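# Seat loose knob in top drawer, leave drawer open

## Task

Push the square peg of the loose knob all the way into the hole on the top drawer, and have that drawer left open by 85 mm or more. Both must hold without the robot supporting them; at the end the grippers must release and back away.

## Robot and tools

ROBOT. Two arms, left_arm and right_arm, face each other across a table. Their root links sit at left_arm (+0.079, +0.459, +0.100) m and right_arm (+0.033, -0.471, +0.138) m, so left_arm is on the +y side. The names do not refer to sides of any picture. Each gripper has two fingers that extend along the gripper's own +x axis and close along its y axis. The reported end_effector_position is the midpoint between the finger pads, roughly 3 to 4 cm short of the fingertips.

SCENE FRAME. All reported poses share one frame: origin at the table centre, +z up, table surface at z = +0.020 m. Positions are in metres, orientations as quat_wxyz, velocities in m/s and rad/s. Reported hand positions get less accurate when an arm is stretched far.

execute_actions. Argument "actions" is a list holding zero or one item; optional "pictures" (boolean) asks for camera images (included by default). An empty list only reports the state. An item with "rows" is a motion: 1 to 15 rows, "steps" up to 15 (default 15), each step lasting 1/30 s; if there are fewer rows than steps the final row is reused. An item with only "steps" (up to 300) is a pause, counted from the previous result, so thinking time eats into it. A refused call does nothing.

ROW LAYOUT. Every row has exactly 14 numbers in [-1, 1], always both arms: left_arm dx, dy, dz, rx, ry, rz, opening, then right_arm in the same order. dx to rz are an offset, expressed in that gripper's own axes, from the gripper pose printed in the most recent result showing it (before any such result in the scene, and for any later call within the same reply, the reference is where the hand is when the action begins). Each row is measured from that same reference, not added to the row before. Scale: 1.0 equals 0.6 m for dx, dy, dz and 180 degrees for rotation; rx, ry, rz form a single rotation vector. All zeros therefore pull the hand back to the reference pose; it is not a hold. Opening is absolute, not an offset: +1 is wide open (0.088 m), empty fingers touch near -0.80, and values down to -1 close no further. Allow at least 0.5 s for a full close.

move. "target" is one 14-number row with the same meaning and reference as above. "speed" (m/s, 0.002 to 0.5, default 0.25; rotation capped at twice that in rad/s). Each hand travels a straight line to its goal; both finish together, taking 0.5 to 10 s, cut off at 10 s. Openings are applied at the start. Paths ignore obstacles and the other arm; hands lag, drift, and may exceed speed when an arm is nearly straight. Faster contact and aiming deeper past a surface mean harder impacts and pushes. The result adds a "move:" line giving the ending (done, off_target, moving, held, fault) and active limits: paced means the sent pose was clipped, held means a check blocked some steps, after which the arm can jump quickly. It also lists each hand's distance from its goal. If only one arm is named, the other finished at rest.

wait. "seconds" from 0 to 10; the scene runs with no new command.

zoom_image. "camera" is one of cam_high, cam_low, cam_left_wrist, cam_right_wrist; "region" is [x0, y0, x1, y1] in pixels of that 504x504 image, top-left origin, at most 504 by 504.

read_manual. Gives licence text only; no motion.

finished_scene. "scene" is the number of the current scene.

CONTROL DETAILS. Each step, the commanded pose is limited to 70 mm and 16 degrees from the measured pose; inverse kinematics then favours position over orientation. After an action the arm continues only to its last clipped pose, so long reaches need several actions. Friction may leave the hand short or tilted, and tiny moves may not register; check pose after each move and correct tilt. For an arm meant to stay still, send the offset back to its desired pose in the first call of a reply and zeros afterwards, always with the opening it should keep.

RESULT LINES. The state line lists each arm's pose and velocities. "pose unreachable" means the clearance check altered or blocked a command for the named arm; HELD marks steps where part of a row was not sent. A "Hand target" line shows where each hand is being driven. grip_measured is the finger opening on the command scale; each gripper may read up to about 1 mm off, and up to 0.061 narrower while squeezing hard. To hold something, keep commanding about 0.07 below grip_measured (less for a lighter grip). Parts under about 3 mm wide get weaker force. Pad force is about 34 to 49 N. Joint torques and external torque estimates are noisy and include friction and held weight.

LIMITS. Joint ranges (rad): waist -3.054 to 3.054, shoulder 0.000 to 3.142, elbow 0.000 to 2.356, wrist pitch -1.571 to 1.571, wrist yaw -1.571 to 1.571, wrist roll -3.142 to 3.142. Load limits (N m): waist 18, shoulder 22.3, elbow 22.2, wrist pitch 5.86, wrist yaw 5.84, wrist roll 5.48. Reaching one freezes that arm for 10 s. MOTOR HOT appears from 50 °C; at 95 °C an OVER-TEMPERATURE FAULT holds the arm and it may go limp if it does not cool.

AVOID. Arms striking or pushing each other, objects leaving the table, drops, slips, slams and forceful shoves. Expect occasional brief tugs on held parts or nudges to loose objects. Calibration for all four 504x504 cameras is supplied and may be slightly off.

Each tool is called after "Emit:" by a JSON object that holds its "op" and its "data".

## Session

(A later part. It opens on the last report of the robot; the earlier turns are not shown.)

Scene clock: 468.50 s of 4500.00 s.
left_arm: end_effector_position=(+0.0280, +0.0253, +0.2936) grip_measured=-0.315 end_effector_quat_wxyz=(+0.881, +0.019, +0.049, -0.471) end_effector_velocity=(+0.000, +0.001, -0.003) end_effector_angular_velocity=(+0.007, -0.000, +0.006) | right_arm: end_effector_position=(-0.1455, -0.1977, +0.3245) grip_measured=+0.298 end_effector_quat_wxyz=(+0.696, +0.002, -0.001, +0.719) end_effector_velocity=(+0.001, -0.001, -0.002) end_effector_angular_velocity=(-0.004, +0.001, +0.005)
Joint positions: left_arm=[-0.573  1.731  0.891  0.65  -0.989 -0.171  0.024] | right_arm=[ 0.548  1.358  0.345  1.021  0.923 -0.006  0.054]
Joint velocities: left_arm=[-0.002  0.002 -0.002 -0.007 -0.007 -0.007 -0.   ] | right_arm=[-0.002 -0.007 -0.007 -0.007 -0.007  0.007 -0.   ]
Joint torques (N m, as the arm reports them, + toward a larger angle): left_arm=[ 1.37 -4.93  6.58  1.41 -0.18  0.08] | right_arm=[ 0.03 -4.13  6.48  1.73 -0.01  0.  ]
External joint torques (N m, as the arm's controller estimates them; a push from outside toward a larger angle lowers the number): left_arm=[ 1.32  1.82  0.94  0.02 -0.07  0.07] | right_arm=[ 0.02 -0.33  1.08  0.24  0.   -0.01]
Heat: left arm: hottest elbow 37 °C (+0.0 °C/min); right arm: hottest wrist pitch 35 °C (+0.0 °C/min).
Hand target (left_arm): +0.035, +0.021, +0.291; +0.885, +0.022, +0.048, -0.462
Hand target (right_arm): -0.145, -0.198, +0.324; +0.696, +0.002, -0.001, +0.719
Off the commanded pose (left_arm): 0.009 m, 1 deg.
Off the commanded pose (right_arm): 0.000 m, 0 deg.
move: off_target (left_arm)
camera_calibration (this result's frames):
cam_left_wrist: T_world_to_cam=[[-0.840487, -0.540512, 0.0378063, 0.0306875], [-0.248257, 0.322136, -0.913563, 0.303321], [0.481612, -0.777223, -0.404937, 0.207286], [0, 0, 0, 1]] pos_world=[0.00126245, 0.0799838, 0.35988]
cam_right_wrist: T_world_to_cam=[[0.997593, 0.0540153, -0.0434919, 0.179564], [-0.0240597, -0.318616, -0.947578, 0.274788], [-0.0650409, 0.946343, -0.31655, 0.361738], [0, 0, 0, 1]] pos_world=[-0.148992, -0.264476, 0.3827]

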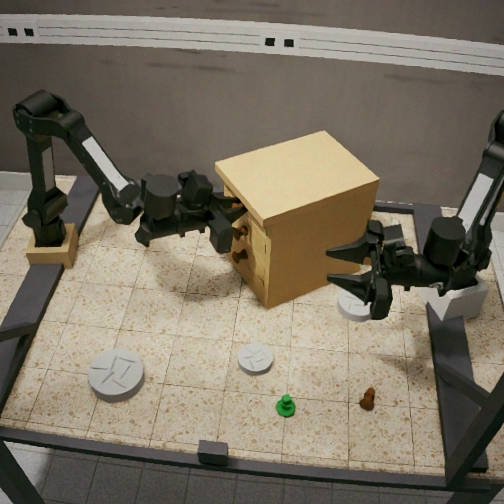

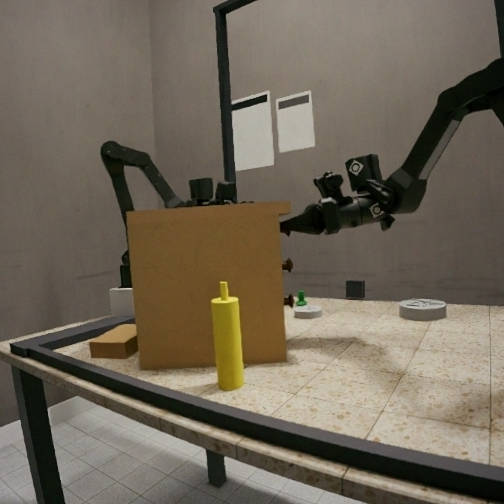

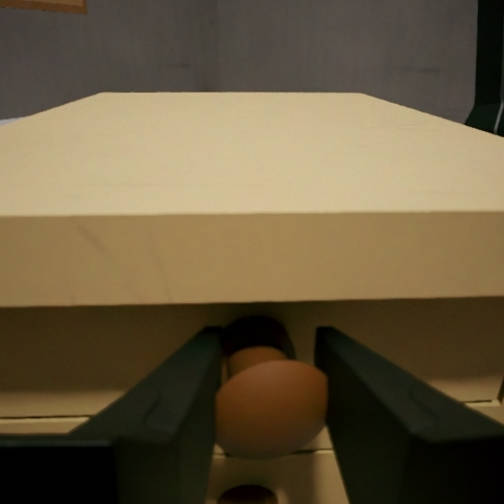

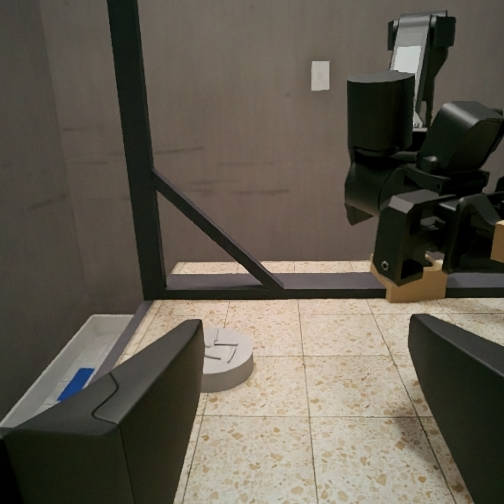

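Emit:
{"op": "move", "data": {"target": [0,0,0,0,0,0,0.2,0,0,0,0,0,0,0.3]}}

Emit:
{"op": "move", "data": {"target": [-0.09,0,-0.01,0,0,0,0.2,0,0,0,0,0,0,0.3], "speed": 0.1}}

Emit:
{"op": "zoom_image", "data": {"camera": "cam_low", "region": [260,190,360,280]}}

Scene clock: 472.73 s of 4500.00 s.
left_arm: end_effector_position=(+0.0284, +0.0253, +0.2936) grip_measured=+0.195 end_effector_quat_wxyz=(+0.881, +0.019, +0.049, -0.471) end_effector_velocity=(+0.000, +0.001, +0.001) end_effector_angular_velocity=(-0.011, +0.008, +0.006) | right_arm: end_effector_position=(-0.1455, -0.1977, +0.3245) grip_measured=+0.298 end_effector_quat_wxyz=(+0.696, +0.002, -0.001, +0.719) end_effector_velocity=(-0.001, +0.001, +0.001) end_effector_angular_velocity=(+0.005, -0.001, +0.005)
Joint positions: left_arm=[-0.572  1.731  0.891  0.65  -0.989 -0.171  0.049] | right_arm=[ 0.548  1.358  0.345  1.021  0.923 -0.006  0.054]
Joint velocities: left_arm=[-0.002 -0.002 -0.002  0.007 -0.007 -0.007  0.001] | right_arm=[-0.002  0.002  0.002  0.007 -0.007 -0.007 -0.   ]
Joint torques (N m, as the arm reports them, + toward a larger angle): left_arm=[-0.06 -6.89  5.07  1.35 -0.13  0.  ] | right_arm=[ 0.   -4.16  6.49  1.73 -0.01 -0.01]
External joint torques (N m, as the arm's controller estimates them; a push from outside toward a larger angle lowers the number): left_arm=[-0.07 -0.11 -0.55 -0.04 -0.02 -0.01] | right_arm=[-0.01 -0.39  1.09  0.24  0.   -0.01]
Heat: left arm: hottest elbow 37 °C (+0.0 °C/min); right arm: hottest wrist pitch 35 °C (+0.0 °C/min).
Hand target (left_arm): +0.028, +0.025, +0.294; +0.881, +0.019, +0.049, -0.471
Hand target (right_arm): -0.145, -0.198, +0.324; +0.696, +0.002, -0.001, +0.719
Off the commanded pose (left_arm): 0.000 m, 0 deg.
Off the commanded pose (right_arm): 0.000 m, 0 deg.
After step 90, 0.53 s passed at rest.
move: done
camera_calibration (this result's frames):
cam_left_wrist: T_world_to_cam=[[-0.840074, -0.541153, 0.0378063, 0.030949], [-0.248503, 0.321947, -0.913563, 0.303427], [0.482205, -0.776855, -0.404937, 0.207071], [0, 0, 0, 1]] pos_world=[0.00155148, 0.0799245, 0.35988]
cam_right_wrist: T_world_to_cam=[[0.997593, 0.0540153, -0.0434919, 0.179564], [-0.0240597, -0.318616, -0.947578, 0.274788], [-0.0650409, 0.946343, -0.31655, 0.361738], [0, 0, 0, 1]] pos_world=[-0.148992, -0.264476, 0.3827]

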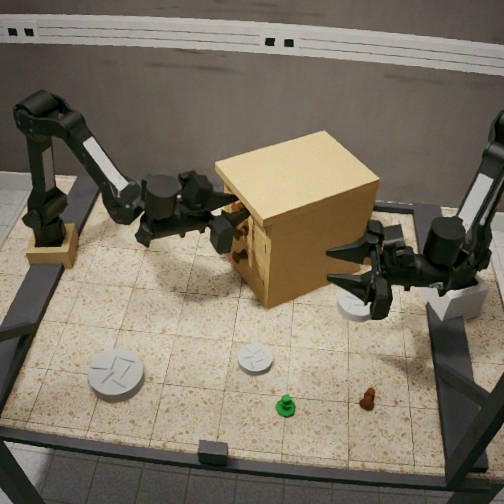

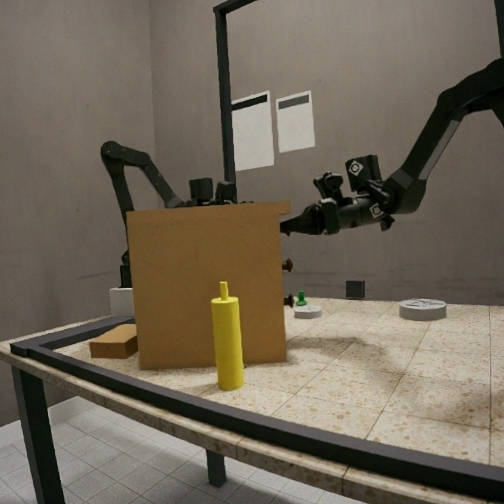

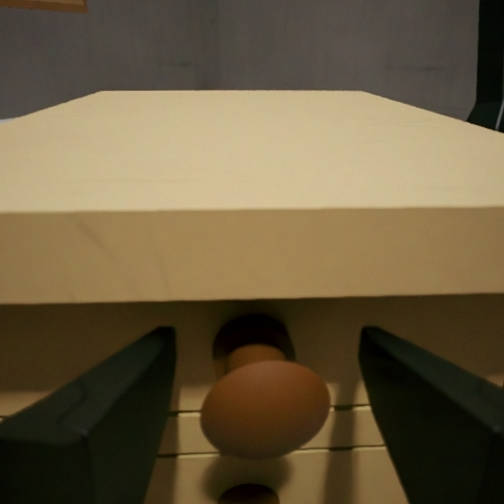

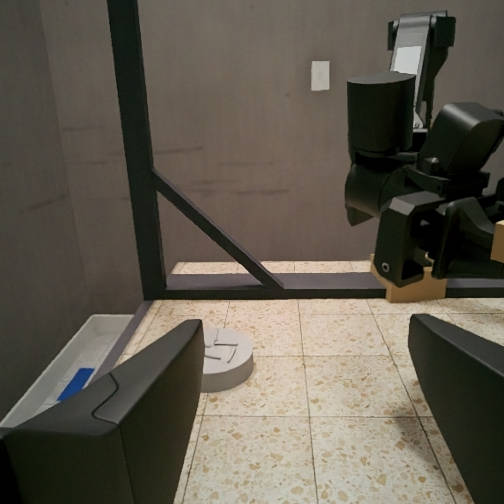

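Scene clock: 473.73 s of 4500.00 s.
left_arm: end_effector_position=(-0.0021, +0.0668, +0.2900) grip_measured=+0.197 end_effector_quat_wxyz=(+0.880, +0.024, +0.049, -0.471) end_effector_velocity=(-0.002, +0.004, -0.001) end_effector_angular_velocity=(+0.010, -0.004, -0.004) | right_arm: end_effector_position=(-0.1455, -0.1977, +0.3245) grip_measured=+0.298 end_effector_quat_wxyz=(+0.696, +0.002, -0.001, +0.719) end_effector_velocity=(+0.000, +0.000, +0.001) end_effector_angular_velocity=(+0.005, -0.001, +0.005)
Joint positions: left_arm=[-0.714  1.651  0.804  0.593 -1.126 -0.234  0.049] | right_arm=[ 0.548  1.358  0.345  1.021  0.923 -0.006  0.054]
Joint velocities: left_arm=[-0.012 -0.012 -0.007 -0.022 -0.007 -0.007 -0.   ] | right_arm=[-0.002 -0.002 -0.002  0.007 -0.007 -0.007 -0.   ]
Joint torques (N m, as the arm reports them, + toward a larger angle): left_arm=[-0.18 -8.17  4.37  1.14 -0.39 -0.1 ] | right_arm=[ 0.01 -4.17  6.5   1.74  0.01 -0.01]
External joint torques (N m, as the arm's controller estimates them; a push from outside toward a larger angle lowers the number): left_arm=[-0.17 -2.07 -1.17 -0.17 -0.24 -0.11] | right_arm=[ 0.01 -0.36  1.09  0.24  0.01 -0.02]
Heat: left arm: hottest elbow 37 °C (+0.0 °C/min); right arm: hottest wrist pitch 35 °C (+0.0 °C/min).
Hand target (left_arm): -0.002, +0.070, +0.293; +0.881, +0.019, +0.049, -0.471
Hand target (right_arm): -0.145, -0.198, +0.324; +0.696, +0.002, -0.001, +0.719
Off the commanded pose (left_arm): 0.005 m, 1 deg.
Off the commanded pose (right_arm): 0.000 m, 0 deg.
move: done
camera_calibration (this result's frames):
cam_left_wrist: T_world_to_cam=[[-0.841051, -0.540108, 0.0302838, 0.0300996], [-0.244397, 0.329438, -0.911998, 0.2783], [0.482601, -0.774438, -0.409075, 0.253563], [0, 0, 0, 1]] pos_world=[-0.0290383, 0.120943, 0.356624]
cam_right_wrist: T_world_to_cam=[[0.997593, 0.0540153, -0.0434919, 0.179564], [-0.0240597, -0.318616, -0.947578, 0.274788], [-0.0650409, 0.946343, -0.31655, 0.361738], [0, 0, 0, 1]] pos_world=[-0.148992, -0.264476, 0.3827]

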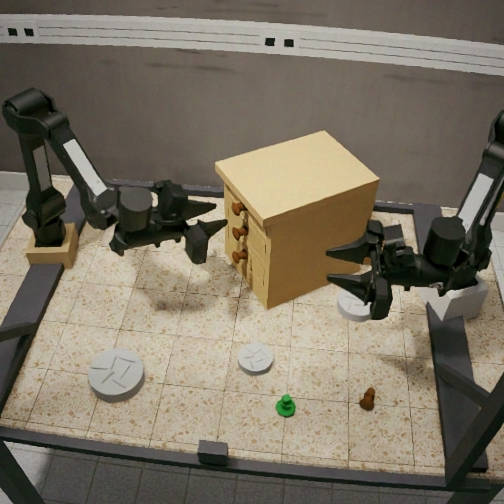

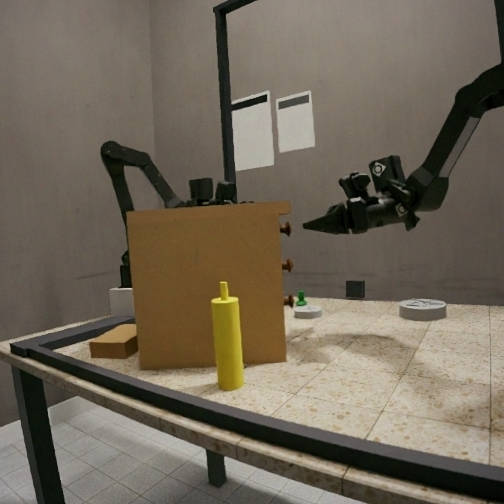

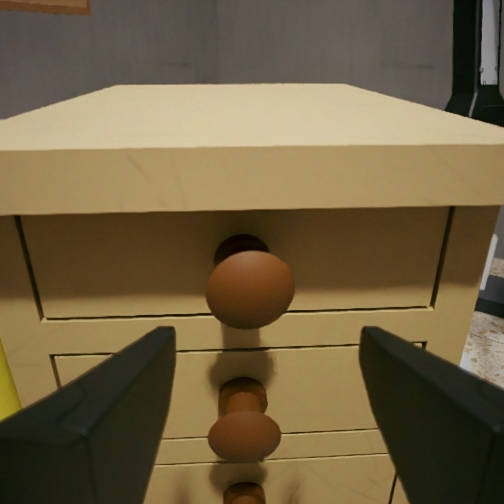

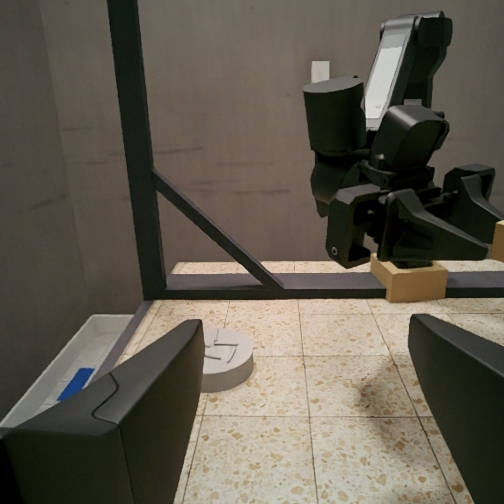

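Region (260, 190, 360, 280) of cam_low's 504x504 image, scaled by 5.040, with more detail than that image has; it fills the top 454 rows of this view, and the rest is white.

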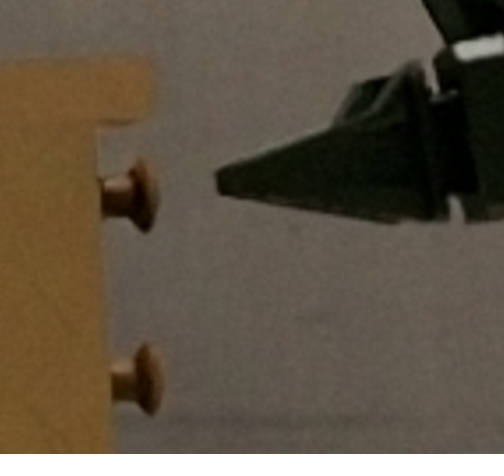

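Emit:
{"op": "move", "data": {"target": [0.015,0,-0.012,0,0,0,-1,0,0,0,0,0,0,0.3], "speed": 0.05}}

Emit:
{"op": "zoom_image", "data": {"camera": "cam_low", "region": [260,190,360,280]}}

Scene clock: 479.50 s of 4500.00 s.
left_arm: end_effector_position=(+0.0014, +0.0612, +0.2869) grip_measured=-0.778 end_effector_quat_wxyz=(+0.881, +0.018, +0.049, -0.471) end_effector_velocity=(+0.002, +0.000, +0.001) end_effector_angular_velocity=(-0.028, +0.025, +0.012) | right_arm: end_effector_position=(-0.1455, -0.1977, +0.3245) grip_measured=+0.298 end_effector_quat_wxyz=(+0.696, +0.002, -0.001, +0.719) end_effector_velocity=(+0.002, +0.000, -0.001) end_effector_angular_velocity=(-0.004, -0.013, -0.010)
Joint positions: left_arm=[-0.696  1.673  0.804  0.637 -1.109 -0.225  0.001] | right_arm=[ 0.548  1.358  0.345  1.021  0.923 -0.006  0.054]
Joint velocities: left_arm=[ 0.002  0.002 -0.002  0.022 -0.007 -0.022 -0.   ] | right_arm=[-0.002 -0.002 -0.002 -0.007  0.007 -0.007  0.   ]
Joint torques (N m, as the arm reports them, + toward a larger angle): left_arm=[ 0.25 -5.21  4.71  1.55 -0.02  0.11] | right_arm=[ 0.03 -4.11  6.53  1.73  0.   -0.01]
External joint torques (N m, as the arm's controller estimates them; a push from outside toward a larger angle lowers the number): left_arm=[ 0.24  1.04 -0.78  0.22  0.13  0.1 ] | right_arm=[ 0.04 -0.27  1.1   0.22  0.   -0.02]
Heat: left arm: hottest shoulder 37 °C (+0.0 °C/min); right arm: hottest wrist pitch 35 °C (+0.0 °C/min).
Hand target (left_arm): +0.002, +0.060, +0.282; +0.880, +0.024, +0.049, -0.471
Hand target (right_arm): -0.145, -0.198, +0.324; +0.696, +0.002, -0.001, +0.719
Off the commanded pose (left_arm): 0.005 m, 1 deg.
Off the commanded pose (right_arm): 0.000 m, 0 deg.
After step 90, 2.03 s passed at rest.
move: done
camera_calibration (this result's frames):
cam_left_wrist: T_world_to_cam=[[-0.840274, -0.540579, 0.0413989, 0.0269155], [-0.250553, 0.319473, -0.913871, 0.27926], [0.480793, -0.778275, -0.403888, 0.245021], [0, 0, 0, 1]] pos_world=[-0.0252184, 0.116027, 0.353055]
cam_right_wrist: T_world_to_cam=[[0.997593, 0.0540153, -0.0434919, 0.179564], [-0.0240597, -0.318616, -0.947578, 0.274788], [-0.0650409, 0.946343, -0.31655, 0.361738], [0, 0, 0, 1]] pos_world=[-0.148992, -0.264476, 0.3827]

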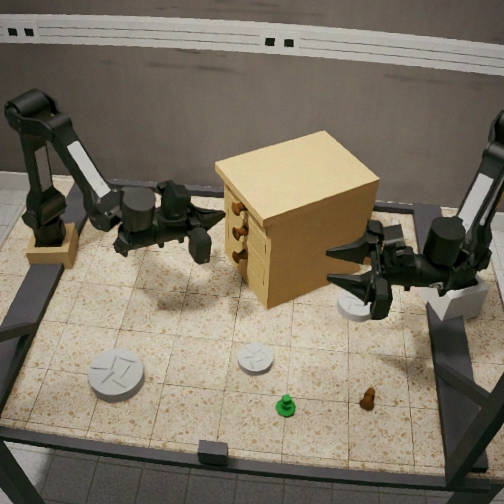

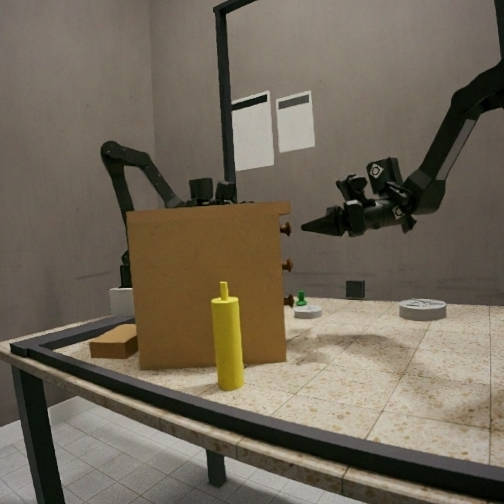

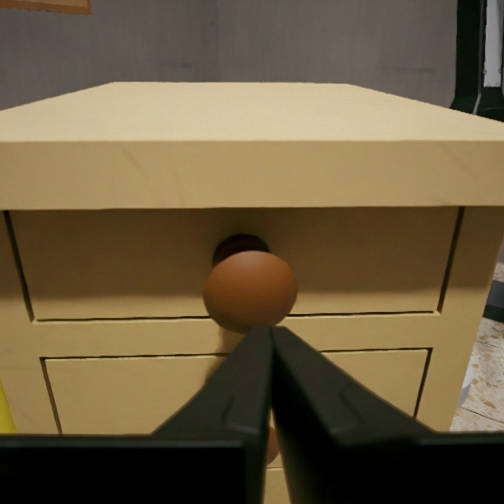

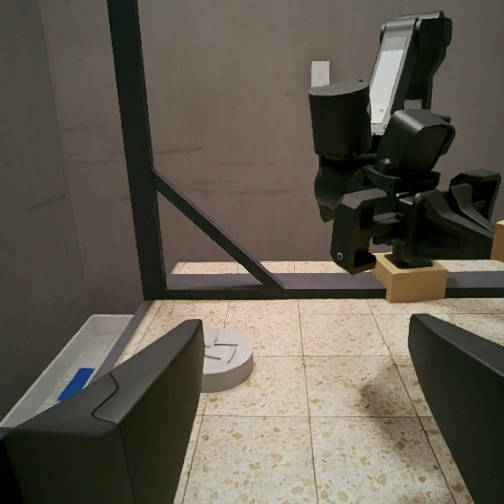

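Region (260, 190, 360, 280) of cam_low's 504x504 image, scaled by 5.040, with more detail than that image has; it fills the top 454 rows of this view, and the rest is white.

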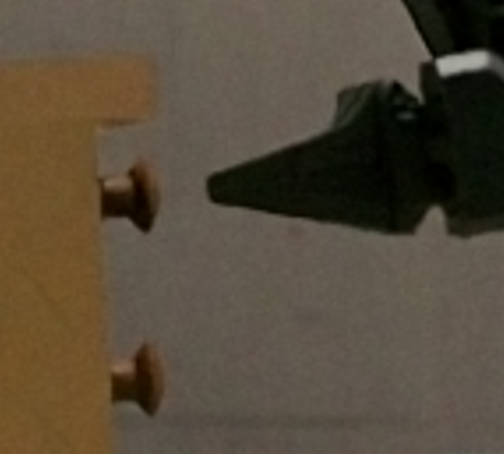

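Emit:
{"op": "move", "data": {"target": [0.045,0.004,0.004,0,0,0,-1,0,0,0,0,0,0,0.3], "speed": 0.03}}

Emit:
{"op": "zoom_image", "data": {"camera": "cam_low", "region": [260,190,360,280]}}

Scene clock: 486.07 s of 4500.00 s.
left_arm: end_effector_position=(+0.0155, +0.0462, +0.2847) grip_measured=-0.778 end_effector_quat_wxyz=(+0.880, +0.021, +0.049, -0.473) end_effector_velocity=(-0.002, -0.001, +0.001) end_effector_angular_velocity=(-0.010, +0.011, -0.009) | right_arm: end_effector_position=(-0.1455, -0.1977, +0.3245) grip_measured=+0.298 end_effector_quat_wxyz=(+0.696, +0.002, -0.001, +0.719) end_effector_velocity=(+0.001, +0.001, -0.001) end_effector_angular_velocity=(-0.004, -0.028, -0.010)
Joint positions: left_arm=[-0.634  1.701  0.82   0.668 -1.044 -0.193  0.001] | right_arm=[ 0.548  1.358  0.345  1.021  0.923 -0.006  0.054]
Joint velocities: left_arm=[-0.002  0.002  0.002  0.007  0.007 -0.007 -0.   ] | right_arm=[-0.002  0.002  0.002 -0.007  0.007 -0.022 -0.   ]
Joint torques (N m, as the arm reports them, + toward a larger angle): left_arm=[ 1.16 -5.13  6.84  1.65  0.21  0.16] | right_arm=[ 0.02 -4.16  6.51  1.72 -0.01 -0.01]
External joint torques (N m, as the arm's controller estimates them; a push from outside toward a larger angle lowers the number): left_arm=[1.16 1.27 1.35 0.29 0.33 0.15] | right_arm=[ 0.02 -0.38  1.09  0.23  0.   -0.02]
Heat: left arm: hottest wrist pitch 37 °C (+0.0 °C/min); right arm: hottest wrist pitch 35 °C (+0.0 °C/min).
Hand target (left_arm): +0.018, +0.040, +0.286; +0.881, +0.018, +0.049, -0.471
Hand target (right_arm): -0.145, -0.198, +0.324; +0.696, +0.002, -0.001, +0.719
Off the commanded pose (left_arm): 0.007 m, 1 deg.
Off the commanded pose (right_arm): 0.000 m, 0 deg.
After step 90, 2.43 s passed at rest.
move: done
camera_calibration (this result's frames):
cam_left_wrist: T_world_to_cam=[[-0.842812, -0.537103, 0.0344785, 0.032612], [-0.245381, 0.326452, -0.912807, 0.28495], [0.479016, -0.777785, -0.406932, 0.226582], [0, 0, 0, 1]] pos_world=[-0.0111292, 0.100726, 0.351184]
cam_right_wrist: T_world_to_cam=[[0.997593, 0.0540153, -0.0434919, 0.179564], [-0.0240597, -0.318616, -0.947578, 0.274788], [-0.0650409, 0.946343, -0.31655, 0.361738], [0, 0, 0, 1]] pos_world=[-0.148992, -0.264476, 0.3827]

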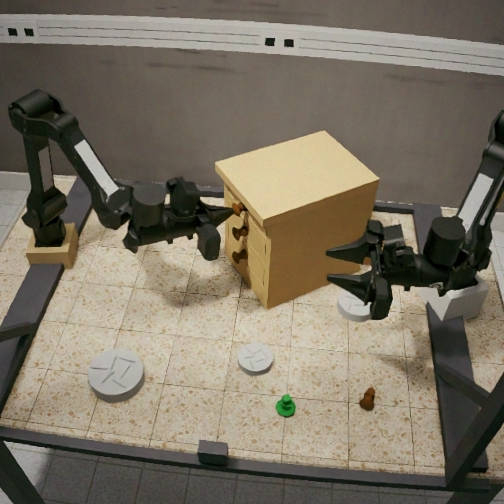

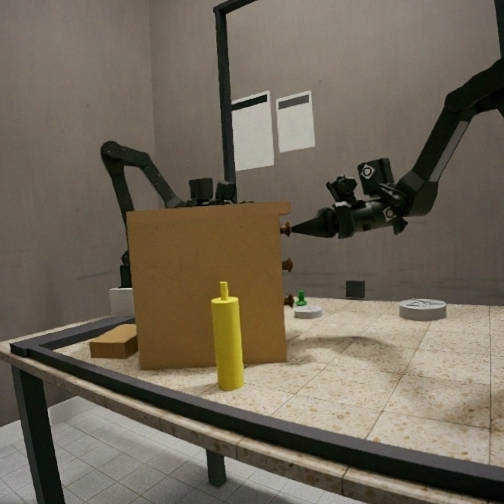

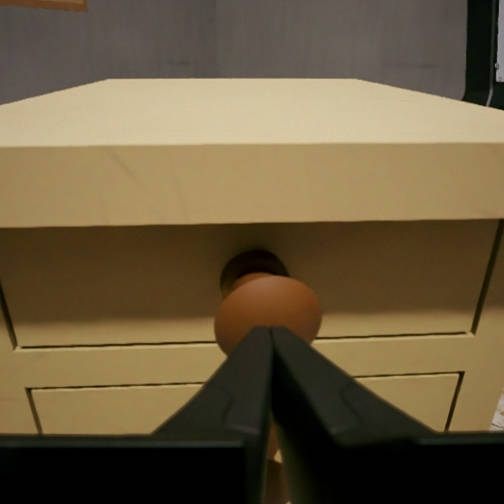

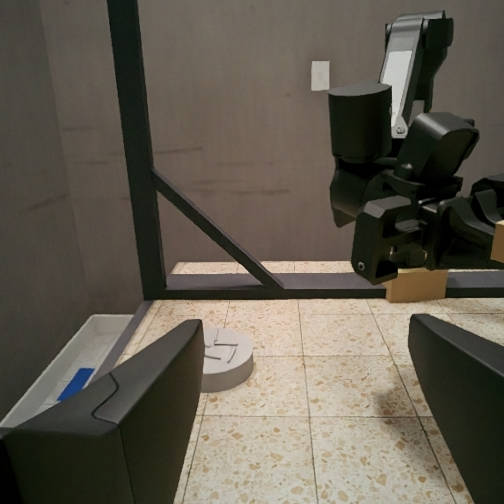

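Region (260, 190, 360, 280) of cam_low's 504x504 image, scaled by 5.040, with more detail than that image has; it fills the top 454 rows of this view, and the rest is white.

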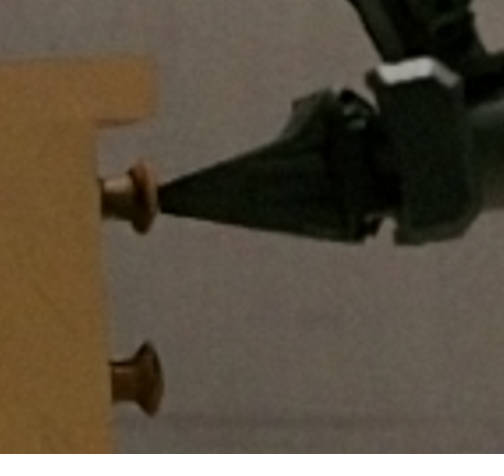

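Centered and touching. Press.

Emit:
{"op": "move", "data": {"target": [0.035,0,0.003,0,0,0,-1,0,0,0,0,0,0,0.3], "speed": 0.02}}

Emit:
{"op": "zoom_image", "data": {"camera": "cam_low", "region": [260,190,360,280]}}

Scene clock: 489.87 s of 4500.00 s.
left_arm: end_effector_position=(+0.0135, +0.0420, +0.2820) grip_measured=-0.778 end_effector_quat_wxyz=(+0.874, +0.029, +0.047, -0.483) end_effector_velocity=(-0.003, -0.001, -0.002) end_effector_angular_velocity=(+0.012, -0.005, -0.025) | right_arm: end_effector_position=(-0.1455, -0.1977, +0.3245) grip_measured=+0.298 end_effector_quat_wxyz=(+0.696, +0.002, -0.001, +0.719) end_effector_velocity=(-0.001, -0.001, -0.001) end_effector_angular_velocity=(-0.004, -0.013, +0.010)
Joint positions: left_arm=[-0.628  1.714  0.823  0.681 -1.016 -0.174  0.001] | right_arm=[ 0.548  1.358  0.345  1.021  0.923 -0.006  0.054]
Joint velocities: left_arm=[-0.002 -0.002 -0.002 -0.007  0.022  0.007 -0.   ] | right_arm=[ 0.002 -0.002 -0.002 -0.007 -0.007 -0.007 -0.   ]
Joint torques (N m, as the arm reports them, + toward a larger angle): left_arm=[ 3.58 -3.89  8.23  1.83  0.74  0.09] | right_arm=[ 0.01 -4.11  6.53  1.73  0.    0.  ]
External joint torques (N m, as the arm's controller estimates them; a push from outside toward a larger angle lowers the number): left_arm=[3.58 2.56 2.8  0.47 0.86 0.08] | right_arm=[-0.03 -0.32  1.13  0.24  0.01 -0.01]
Heat: left arm: hottest elbow 37 °C (+0.0 °C/min); right arm: hottest wrist pitch 35 °C (+0.0 °C/min).
Hand target (left_arm): +0.027, +0.030, +0.284; +0.880, +0.022, +0.048, -0.473
Hand target (right_arm): -0.145, -0.198, +0.324; +0.696, +0.002, -0.001, +0.719
Off the commanded pose (left_arm): 0.019 m, 2 deg.
Off the commanded pose (right_arm): 0.000 m, 0 deg.
move: off_target (left_arm)
camera_calibration (this result's frames):
cam_left_wrist: T_world_to_cam=[[-0.855468, -0.517407, 0.0215471, 0.0317668], [-0.229289, 0.341136, -0.911621, 0.282144], [0.464329, -0.784803, -0.410467, 0.224615], [0, 0, 0, 1]] pos_world=[-0.0124274, 0.0964654, 0.348721]
cam_right_wrist: T_world_to_cam=[[0.997593, 0.0540153, -0.0434919, 0.179564], [-0.0240597, -0.318616, -0.947578, 0.274788], [-0.0650409, 0.946343, -0.31655, 0.361738], [0, 0, 0, 1]] pos_world=[-0.148992, -0.264476, 0.3827]

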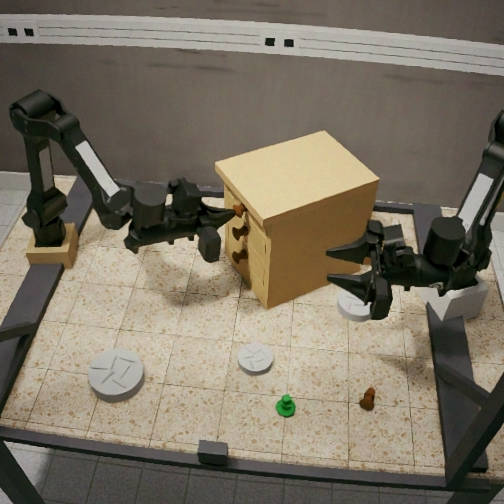

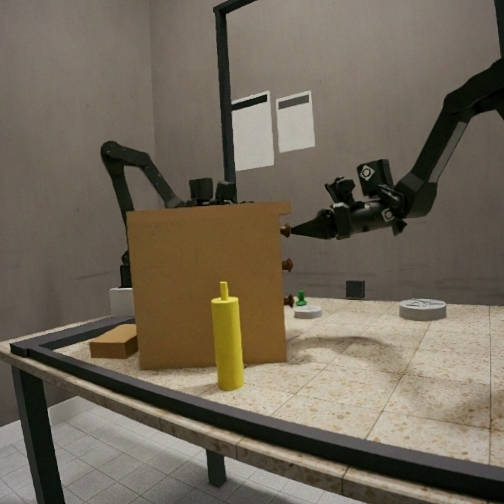

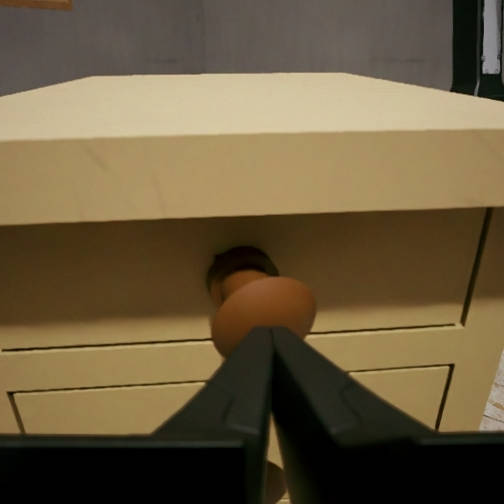

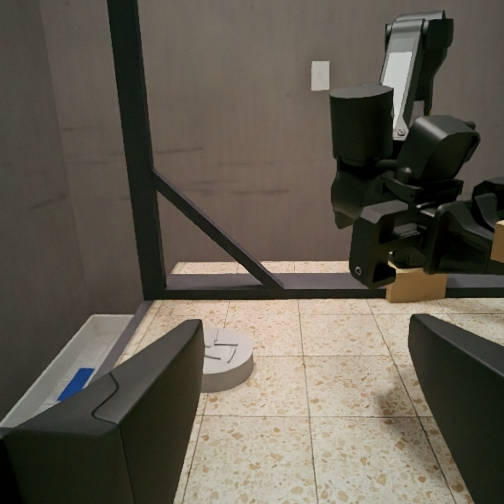

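Region (260, 190, 360, 280) of cam_low's 504x504 image, scaled by 5.040, with more detail than that image has; it fills the top 454 rows of this view, and the rest is white.

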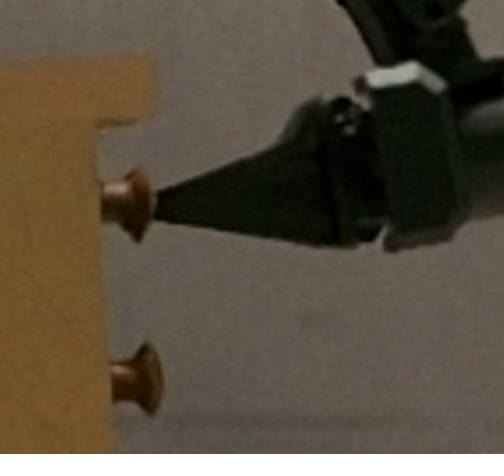

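Emit:
{"op": "move", "data": {"target": [-0.05,0.008,0.006,0,0,0.008,0.2,0,0,0,0,0,0,0.3], "speed": 0.08}}

Emit:
{"op": "zoom_image", "data": {"camera": "cam_left_wrist", "region": [170,200,350,500]}}

Emit:
{"op": "zoom_image", "data": {"camera": "cam_high", "region": [200,170,290,290]}}

Scene clock: 495.63 s of 4500.00 s.
left_arm: end_effector_position=(+0.0016, +0.0657, +0.2855) grip_measured=+0.196 end_effector_quat_wxyz=(+0.880, +0.034, +0.046, -0.472) end_effector_velocity=(+0.001, +0.005, -0.000) end_effector_angular_velocity=(-0.000, +0.005, +0.016) | right_arm: end_effector_position=(-0.1455, -0.1977, +0.3245) grip_measured=+0.298 end_effector_quat_wxyz=(+0.696, +0.002, -0.001, +0.719) end_effector_velocity=(-0.003, -0.001, -0.002) end_effector_angular_velocity=(-0.009, -0.021, +0.024)
Joint positions: left_arm=[-0.702  1.655  0.793  0.604 -1.111 -0.217  0.049] | right_arm=[ 0.548  1.358  0.345  1.021  0.923 -0.006  0.054]
Joint velocities: left_arm=[-0.007 -0.012 -0.007 -0.022 -0.022 -0.022  0.001] | right_arm=[ 0.002 -0.007 -0.002 -0.022 -0.022 -0.007  0.   ]
Joint torques (N m, as the arm reports them, + toward a larger angle): left_arm=[-0.43 -8.18  4.29  1.12 -0.38 -0.05] | right_arm=[ 0.   -4.15  6.46  1.73  0.   -0.02]
External joint torques (N m, as the arm's controller estimates them; a push from outside toward a larger angle lowers the number): left_arm=[-0.43 -2.04 -1.25 -0.21 -0.23 -0.06] | right_arm=[-0.01 -0.35  1.07  0.24  0.01 -0.02]
Heat: left arm: hottest elbow 38 °C (+1.0 °C/min); right arm: hottest wrist pitch 35 °C (+0.0 °C/min).
Hand target (left_arm): +0.002, +0.069, +0.289; +0.880, +0.029, +0.047, -0.472
Hand target (right_arm): -0.145, -0.198, +0.324; +0.696, +0.002, -0.001, +0.719
Off the commanded pose (left_arm): 0.005 m, 1 deg.
Off the commanded pose (right_arm): 0.000 m, 0 deg.
After step 90, 1.90 s passed at rest.
move: done
camera_calibration (this result's frames):
cam_left_wrist: T_world_to_cam=[[-0.843302, -0.537324, 0.0111275, 0.0380597], [-0.231216, 0.344035, -0.910044, 0.273891], [0.48516, -0.770015, -0.414363, 0.2504], [0, 0, 0, 1]] pos_world=[-0.0260605, 0.119034, 0.352585]
cam_right_wrist: T_world_to_cam=[[0.997593, 0.0540153, -0.0434919, 0.179564], [-0.0240597, -0.318616, -0.947578, 0.274788], [-0.0650409, 0.946343, -0.31655, 0.361738], [0, 0, 0, 1]] pos_world=[-0.148992, -0.264476, 0.3827]

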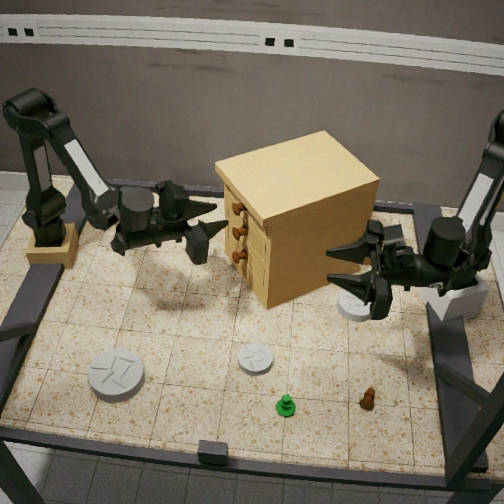

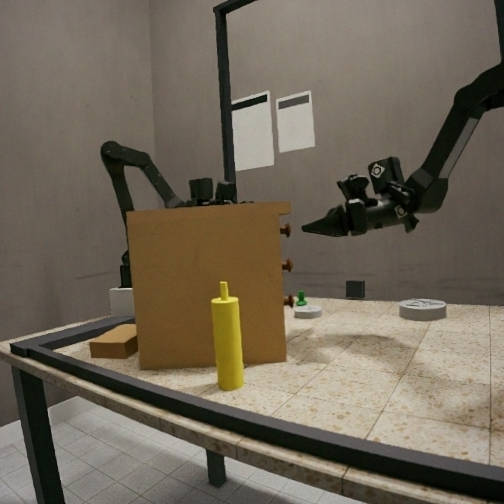

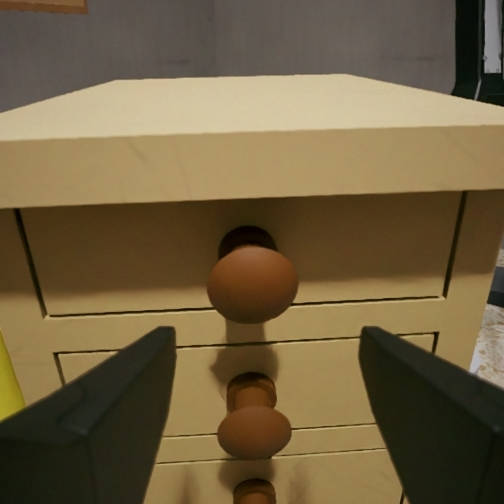

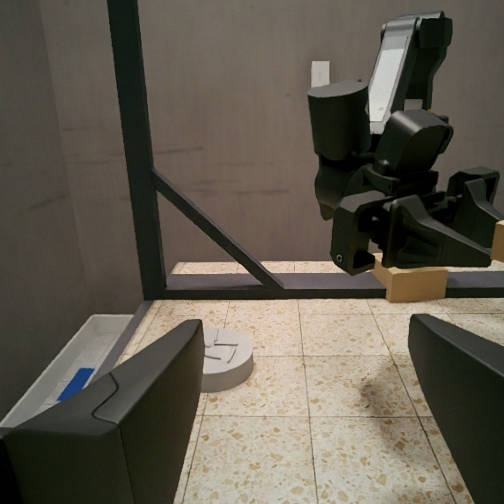

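Region (170, 200, 350, 500) of cam_left_wrist's 504x504 image, scaled by 1.680, with more detail than that image has; it fills the left 302 columns of this view, and the rest is white.

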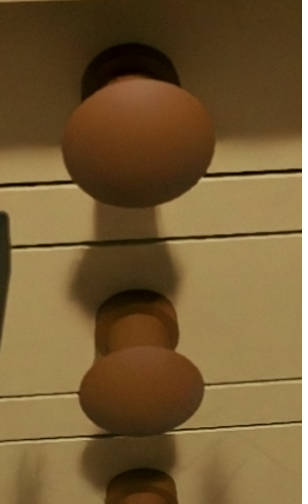

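Region (200, 170, 290, 290) of cam_high's 504x504 image, scaled by 4.200, with more detail than that image has; it fills the left 378 columns of this view, and the rest is white.

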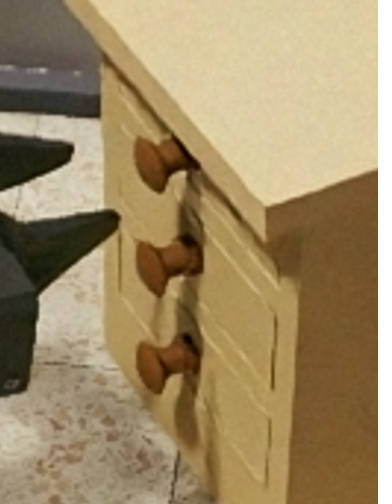

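Emit:
{"op": "move", "data": {"target": [0.04,0.003,0.002,-0.004,0,0,-1,0,0,0,0,0,0,0.3], "speed": 0.05}}

Emit:
{"op": "zoom_image", "data": {"camera": "cam_low", "region": [260,190,360,280]}}

Scene clock: 503.43 s of 4500.00 s.
left_arm: end_effector_position=(+0.0167, +0.0508, +0.2829) grip_measured=-0.778 end_effector_quat_wxyz=(+0.880, +0.031, +0.049, -0.471) end_effector_velocity=(-0.000, -0.002, -0.001) end_effector_angular_velocity=(+0.003, -0.003, -0.006) | right_arm: end_effector_position=(-0.1455, -0.1977, +0.3245) grip_measured=+0.298 end_effector_quat_wxyz=(+0.696, +0.002, -0.001, +0.719) end_effector_velocity=(+0.000, +0.000, -0.001) end_effector_angular_velocity=(-0.003, -0.028, +0.005)
Joint positions: left_arm=[-0.637  1.685  0.807  0.642 -1.05  -0.197  0.001] | right_arm=[ 0.548  1.358  0.345  1.021  0.923 -0.006  0.054]
Joint velocities: left_arm=[ 0.002  0.007  0.002  0.007  0.007  0.007 -0.   ] | right_arm=[-0.002 -0.002 -0.002 -0.007 -0.007 -0.022 -0.   ]
Joint torques (N m, as the arm reports them, + toward a larger angle): left_arm=[ 0.35 -5.41  6.39  1.62  0.01  0.08] | right_arm=[-0.02 -4.15  6.52  1.72  0.   -0.01]
External joint torques (N m, as the arm's controller estimates them; a push from outside toward a larger angle lowers the number): left_arm=[0.35 0.88 0.9  0.27 0.15 0.07] | right_arm=[-0.02 -0.35  1.13  0.23  0.   -0.02]
Heat: left arm: hottest shoulder 37 °C (+0.0 °C/min); right arm: hottest wrist pitch 35 °C (+0.0 °C/min).
Hand target (left_arm): +0.016, +0.047, +0.284; +0.880, +0.029, +0.049, -0.472
Hand target (right_arm): -0.145, -0.198, +0.324; +0.696, +0.002, -0.001, +0.719
Off the commanded pose (left_arm): 0.004 m, 0 deg.
Off the commanded pose (right_arm): 0.000 m, 0 deg.
After step 90, 3.93 s passed at rest.
move: done
camera_calibration (this result's frames):
cam_left_wrist: T_world_to_cam=[[-0.84182, -0.539438, 0.0185999, 0.0407596], [-0.238949, 0.34155, -0.908981, 0.28008], [0.483986, -0.769643, -0.416422, 0.231084], [0, 0, 0, 1]] pos_world=[-0.0106046, 0.104179, 0.350058]
cam_right_wrist: T_world_to_cam=[[0.997593, 0.0540153, -0.0434919, 0.179564], [-0.0240597, -0.318616, -0.947578, 0.274788], [-0.0650409, 0.946343, -0.31655, 0.361738], [0, 0, 0, 1]] pos_world=[-0.148992, -0.264476, 0.3827]

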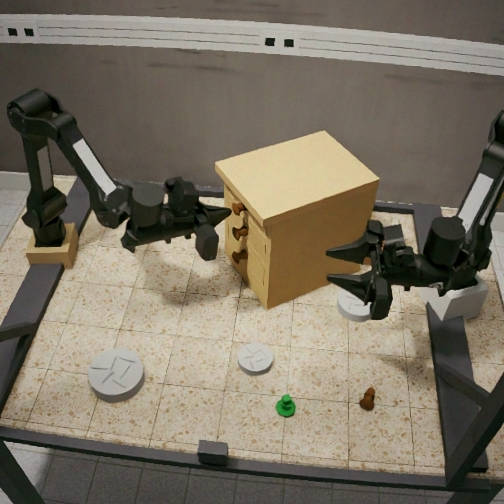

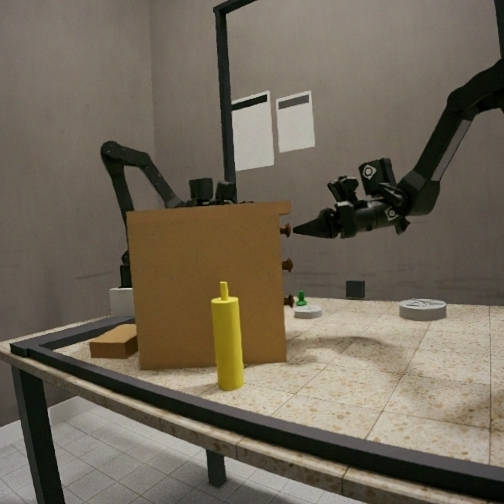

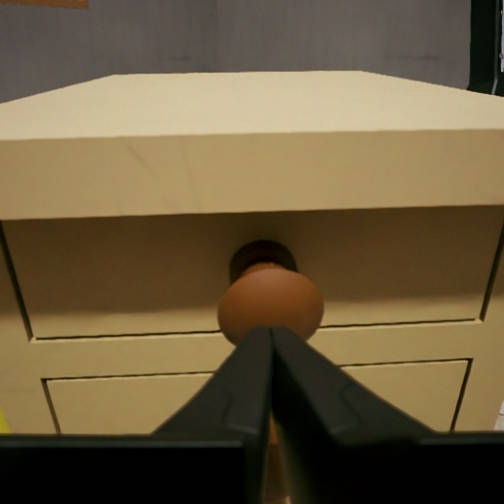

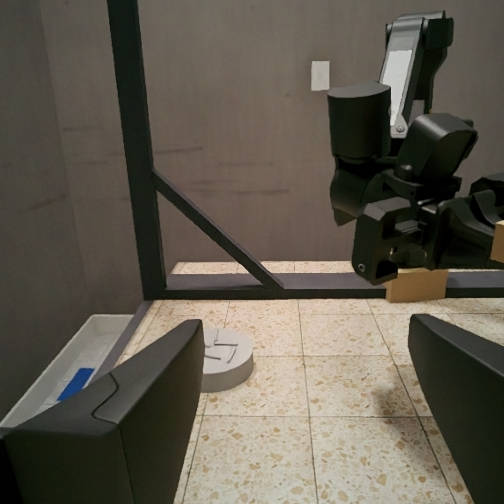

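Region (260, 190, 360, 280) of cam_low's 504x504 image, scaled by 5.040, with more detail than that image has; it fills the top 454 rows of this view, and the rest is white.

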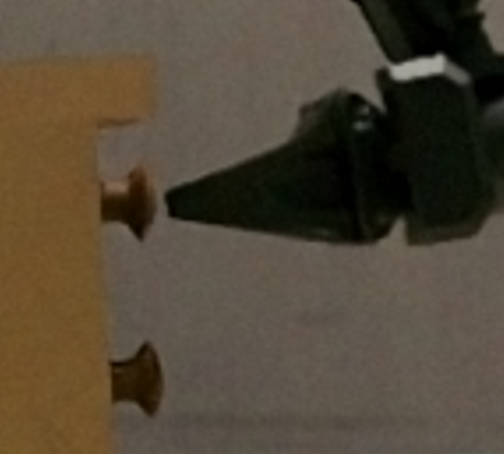

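Emit:
{"op": "move", "data": {"target": [0.055,0.004,0.009,0,0,0,-1,0,0,0,0,0,0,0.3], "speed": 0.025}}

Emit:
{"op": "zoom_image", "data": {"camera": "cam_low", "region": [260,190,360,280]}}

Scene clock: 508.93 s of 4500.00 s.
left_arm: end_effector_position=(+0.0181, +0.0434, +0.2812) grip_measured=-0.778 end_effector_quat_wxyz=(+0.873, +0.041, +0.046, -0.484) end_effector_velocity=(+0.003, +0.002, -0.003) end_effector_angular_velocity=(+0.015, -0.005, +0.010) | right_arm: end_effector_position=(-0.1455, -0.1977, +0.3245) grip_measured=+0.298 end_effector_quat_wxyz=(+0.696, +0.002, -0.001, +0.719) end_effector_velocity=(+0.000, +0.000, -0.001) end_effector_angular_velocity=(-0.004, +0.001, +0.005)
Joint positions: left_arm=[-0.616  1.698  0.814  0.661 -1.002 -0.162  0.001] | right_arm=[ 0.548  1.358  0.345  1.021  0.923 -0.006  0.054]
Joint velocities: left_arm=[ 0.002 -0.002 -0.002 -0.022 -0.007 -0.007 -0.   ] | right_arm=[-0.002 -0.002 -0.002 -0.007 -0.007  0.007 -0.   ]
Joint torques (N m, as the arm reports them, + toward a larger angle): left_arm=[ 5.1  -3.13  9.45  1.98  1.22  0.1 ] | right_arm=[ 0.   -4.15  6.46  1.73  0.   -0.01]
External joint torques (N m, as the arm's controller estimates them; a push from outside toward a larger angle lowers the number): left_arm=[5.04 3.21 4.01 0.61 1.35 0.09] | right_arm=[ 0.01 -0.33  1.05  0.22  0.   -0.02]
Heat: left arm: hottest elbow 38 °C (+1.0 °C/min); right arm: hottest wrist pitch 35 °C (+0.0 °C/min).
Hand target (left_arm): +0.038, +0.027, +0.285; +0.880, +0.031, +0.049, -0.471
Hand target (right_arm): -0.145, -0.198, +0.324; +0.696, +0.002, -0.001, +0.719
Off the commanded pose (left_arm): 0.027 m, 2 deg.
Off the commanded pose (right_arm): 0.000 m, 0 deg.
After step 90, 0.93 s passed at rest.
move: off_target (left_arm)
camera_calibration (this result's frames):
cam_left_wrist: T_world_to_cam=[[-0.857516, -0.514456, -0.000758314, 0.0425941], [-0.215591, 0.360694, -0.907425, 0.279714], [0.467104, -0.777968, -0.420213, 0.225682], [0, 0, 0, 1]] pos_world=[-0.00858776, 0.0965949, 0.348686]
cam_right_wrist: T_world_to_cam=[[0.997593, 0.0540153, -0.0434919, 0.179564], [-0.0240597, -0.318616, -0.947578, 0.274788], [-0.0650409, 0.946343, -0.31655, 0.361738], [0, 0, 0, 1]] pos_world=[-0.148992, -0.264476, 0.3827]

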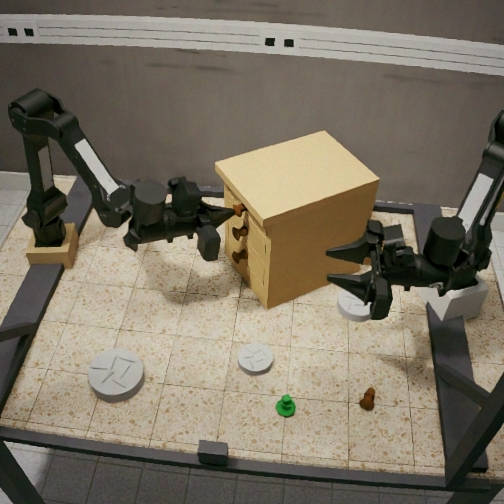

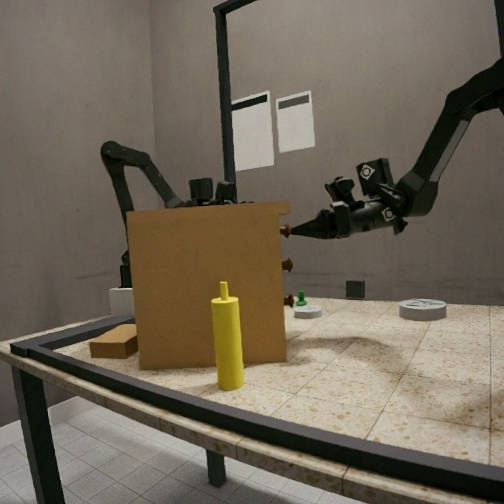

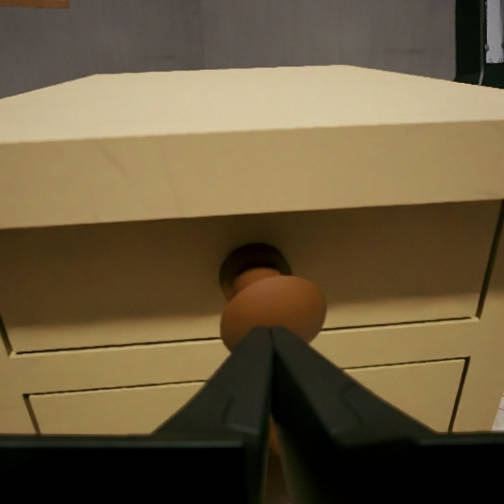

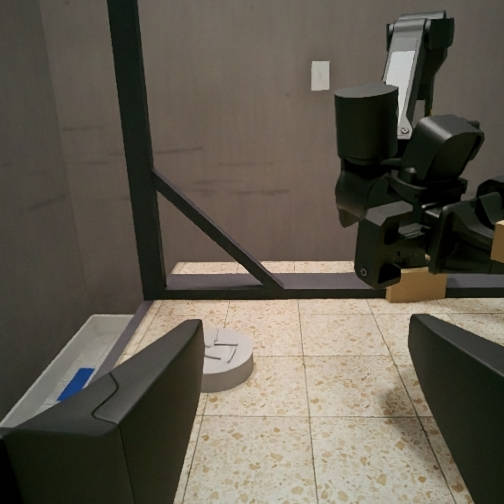

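Region (260, 190, 360, 280) of cam_low's 504x504 image, scaled by 5.040, with more detail than that image has; it fills the top 454 rows of this view, and the rest is white.

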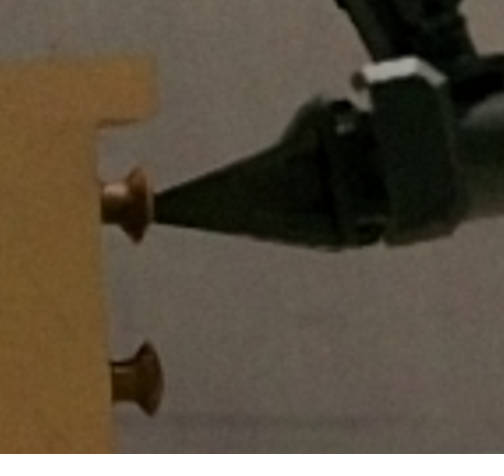

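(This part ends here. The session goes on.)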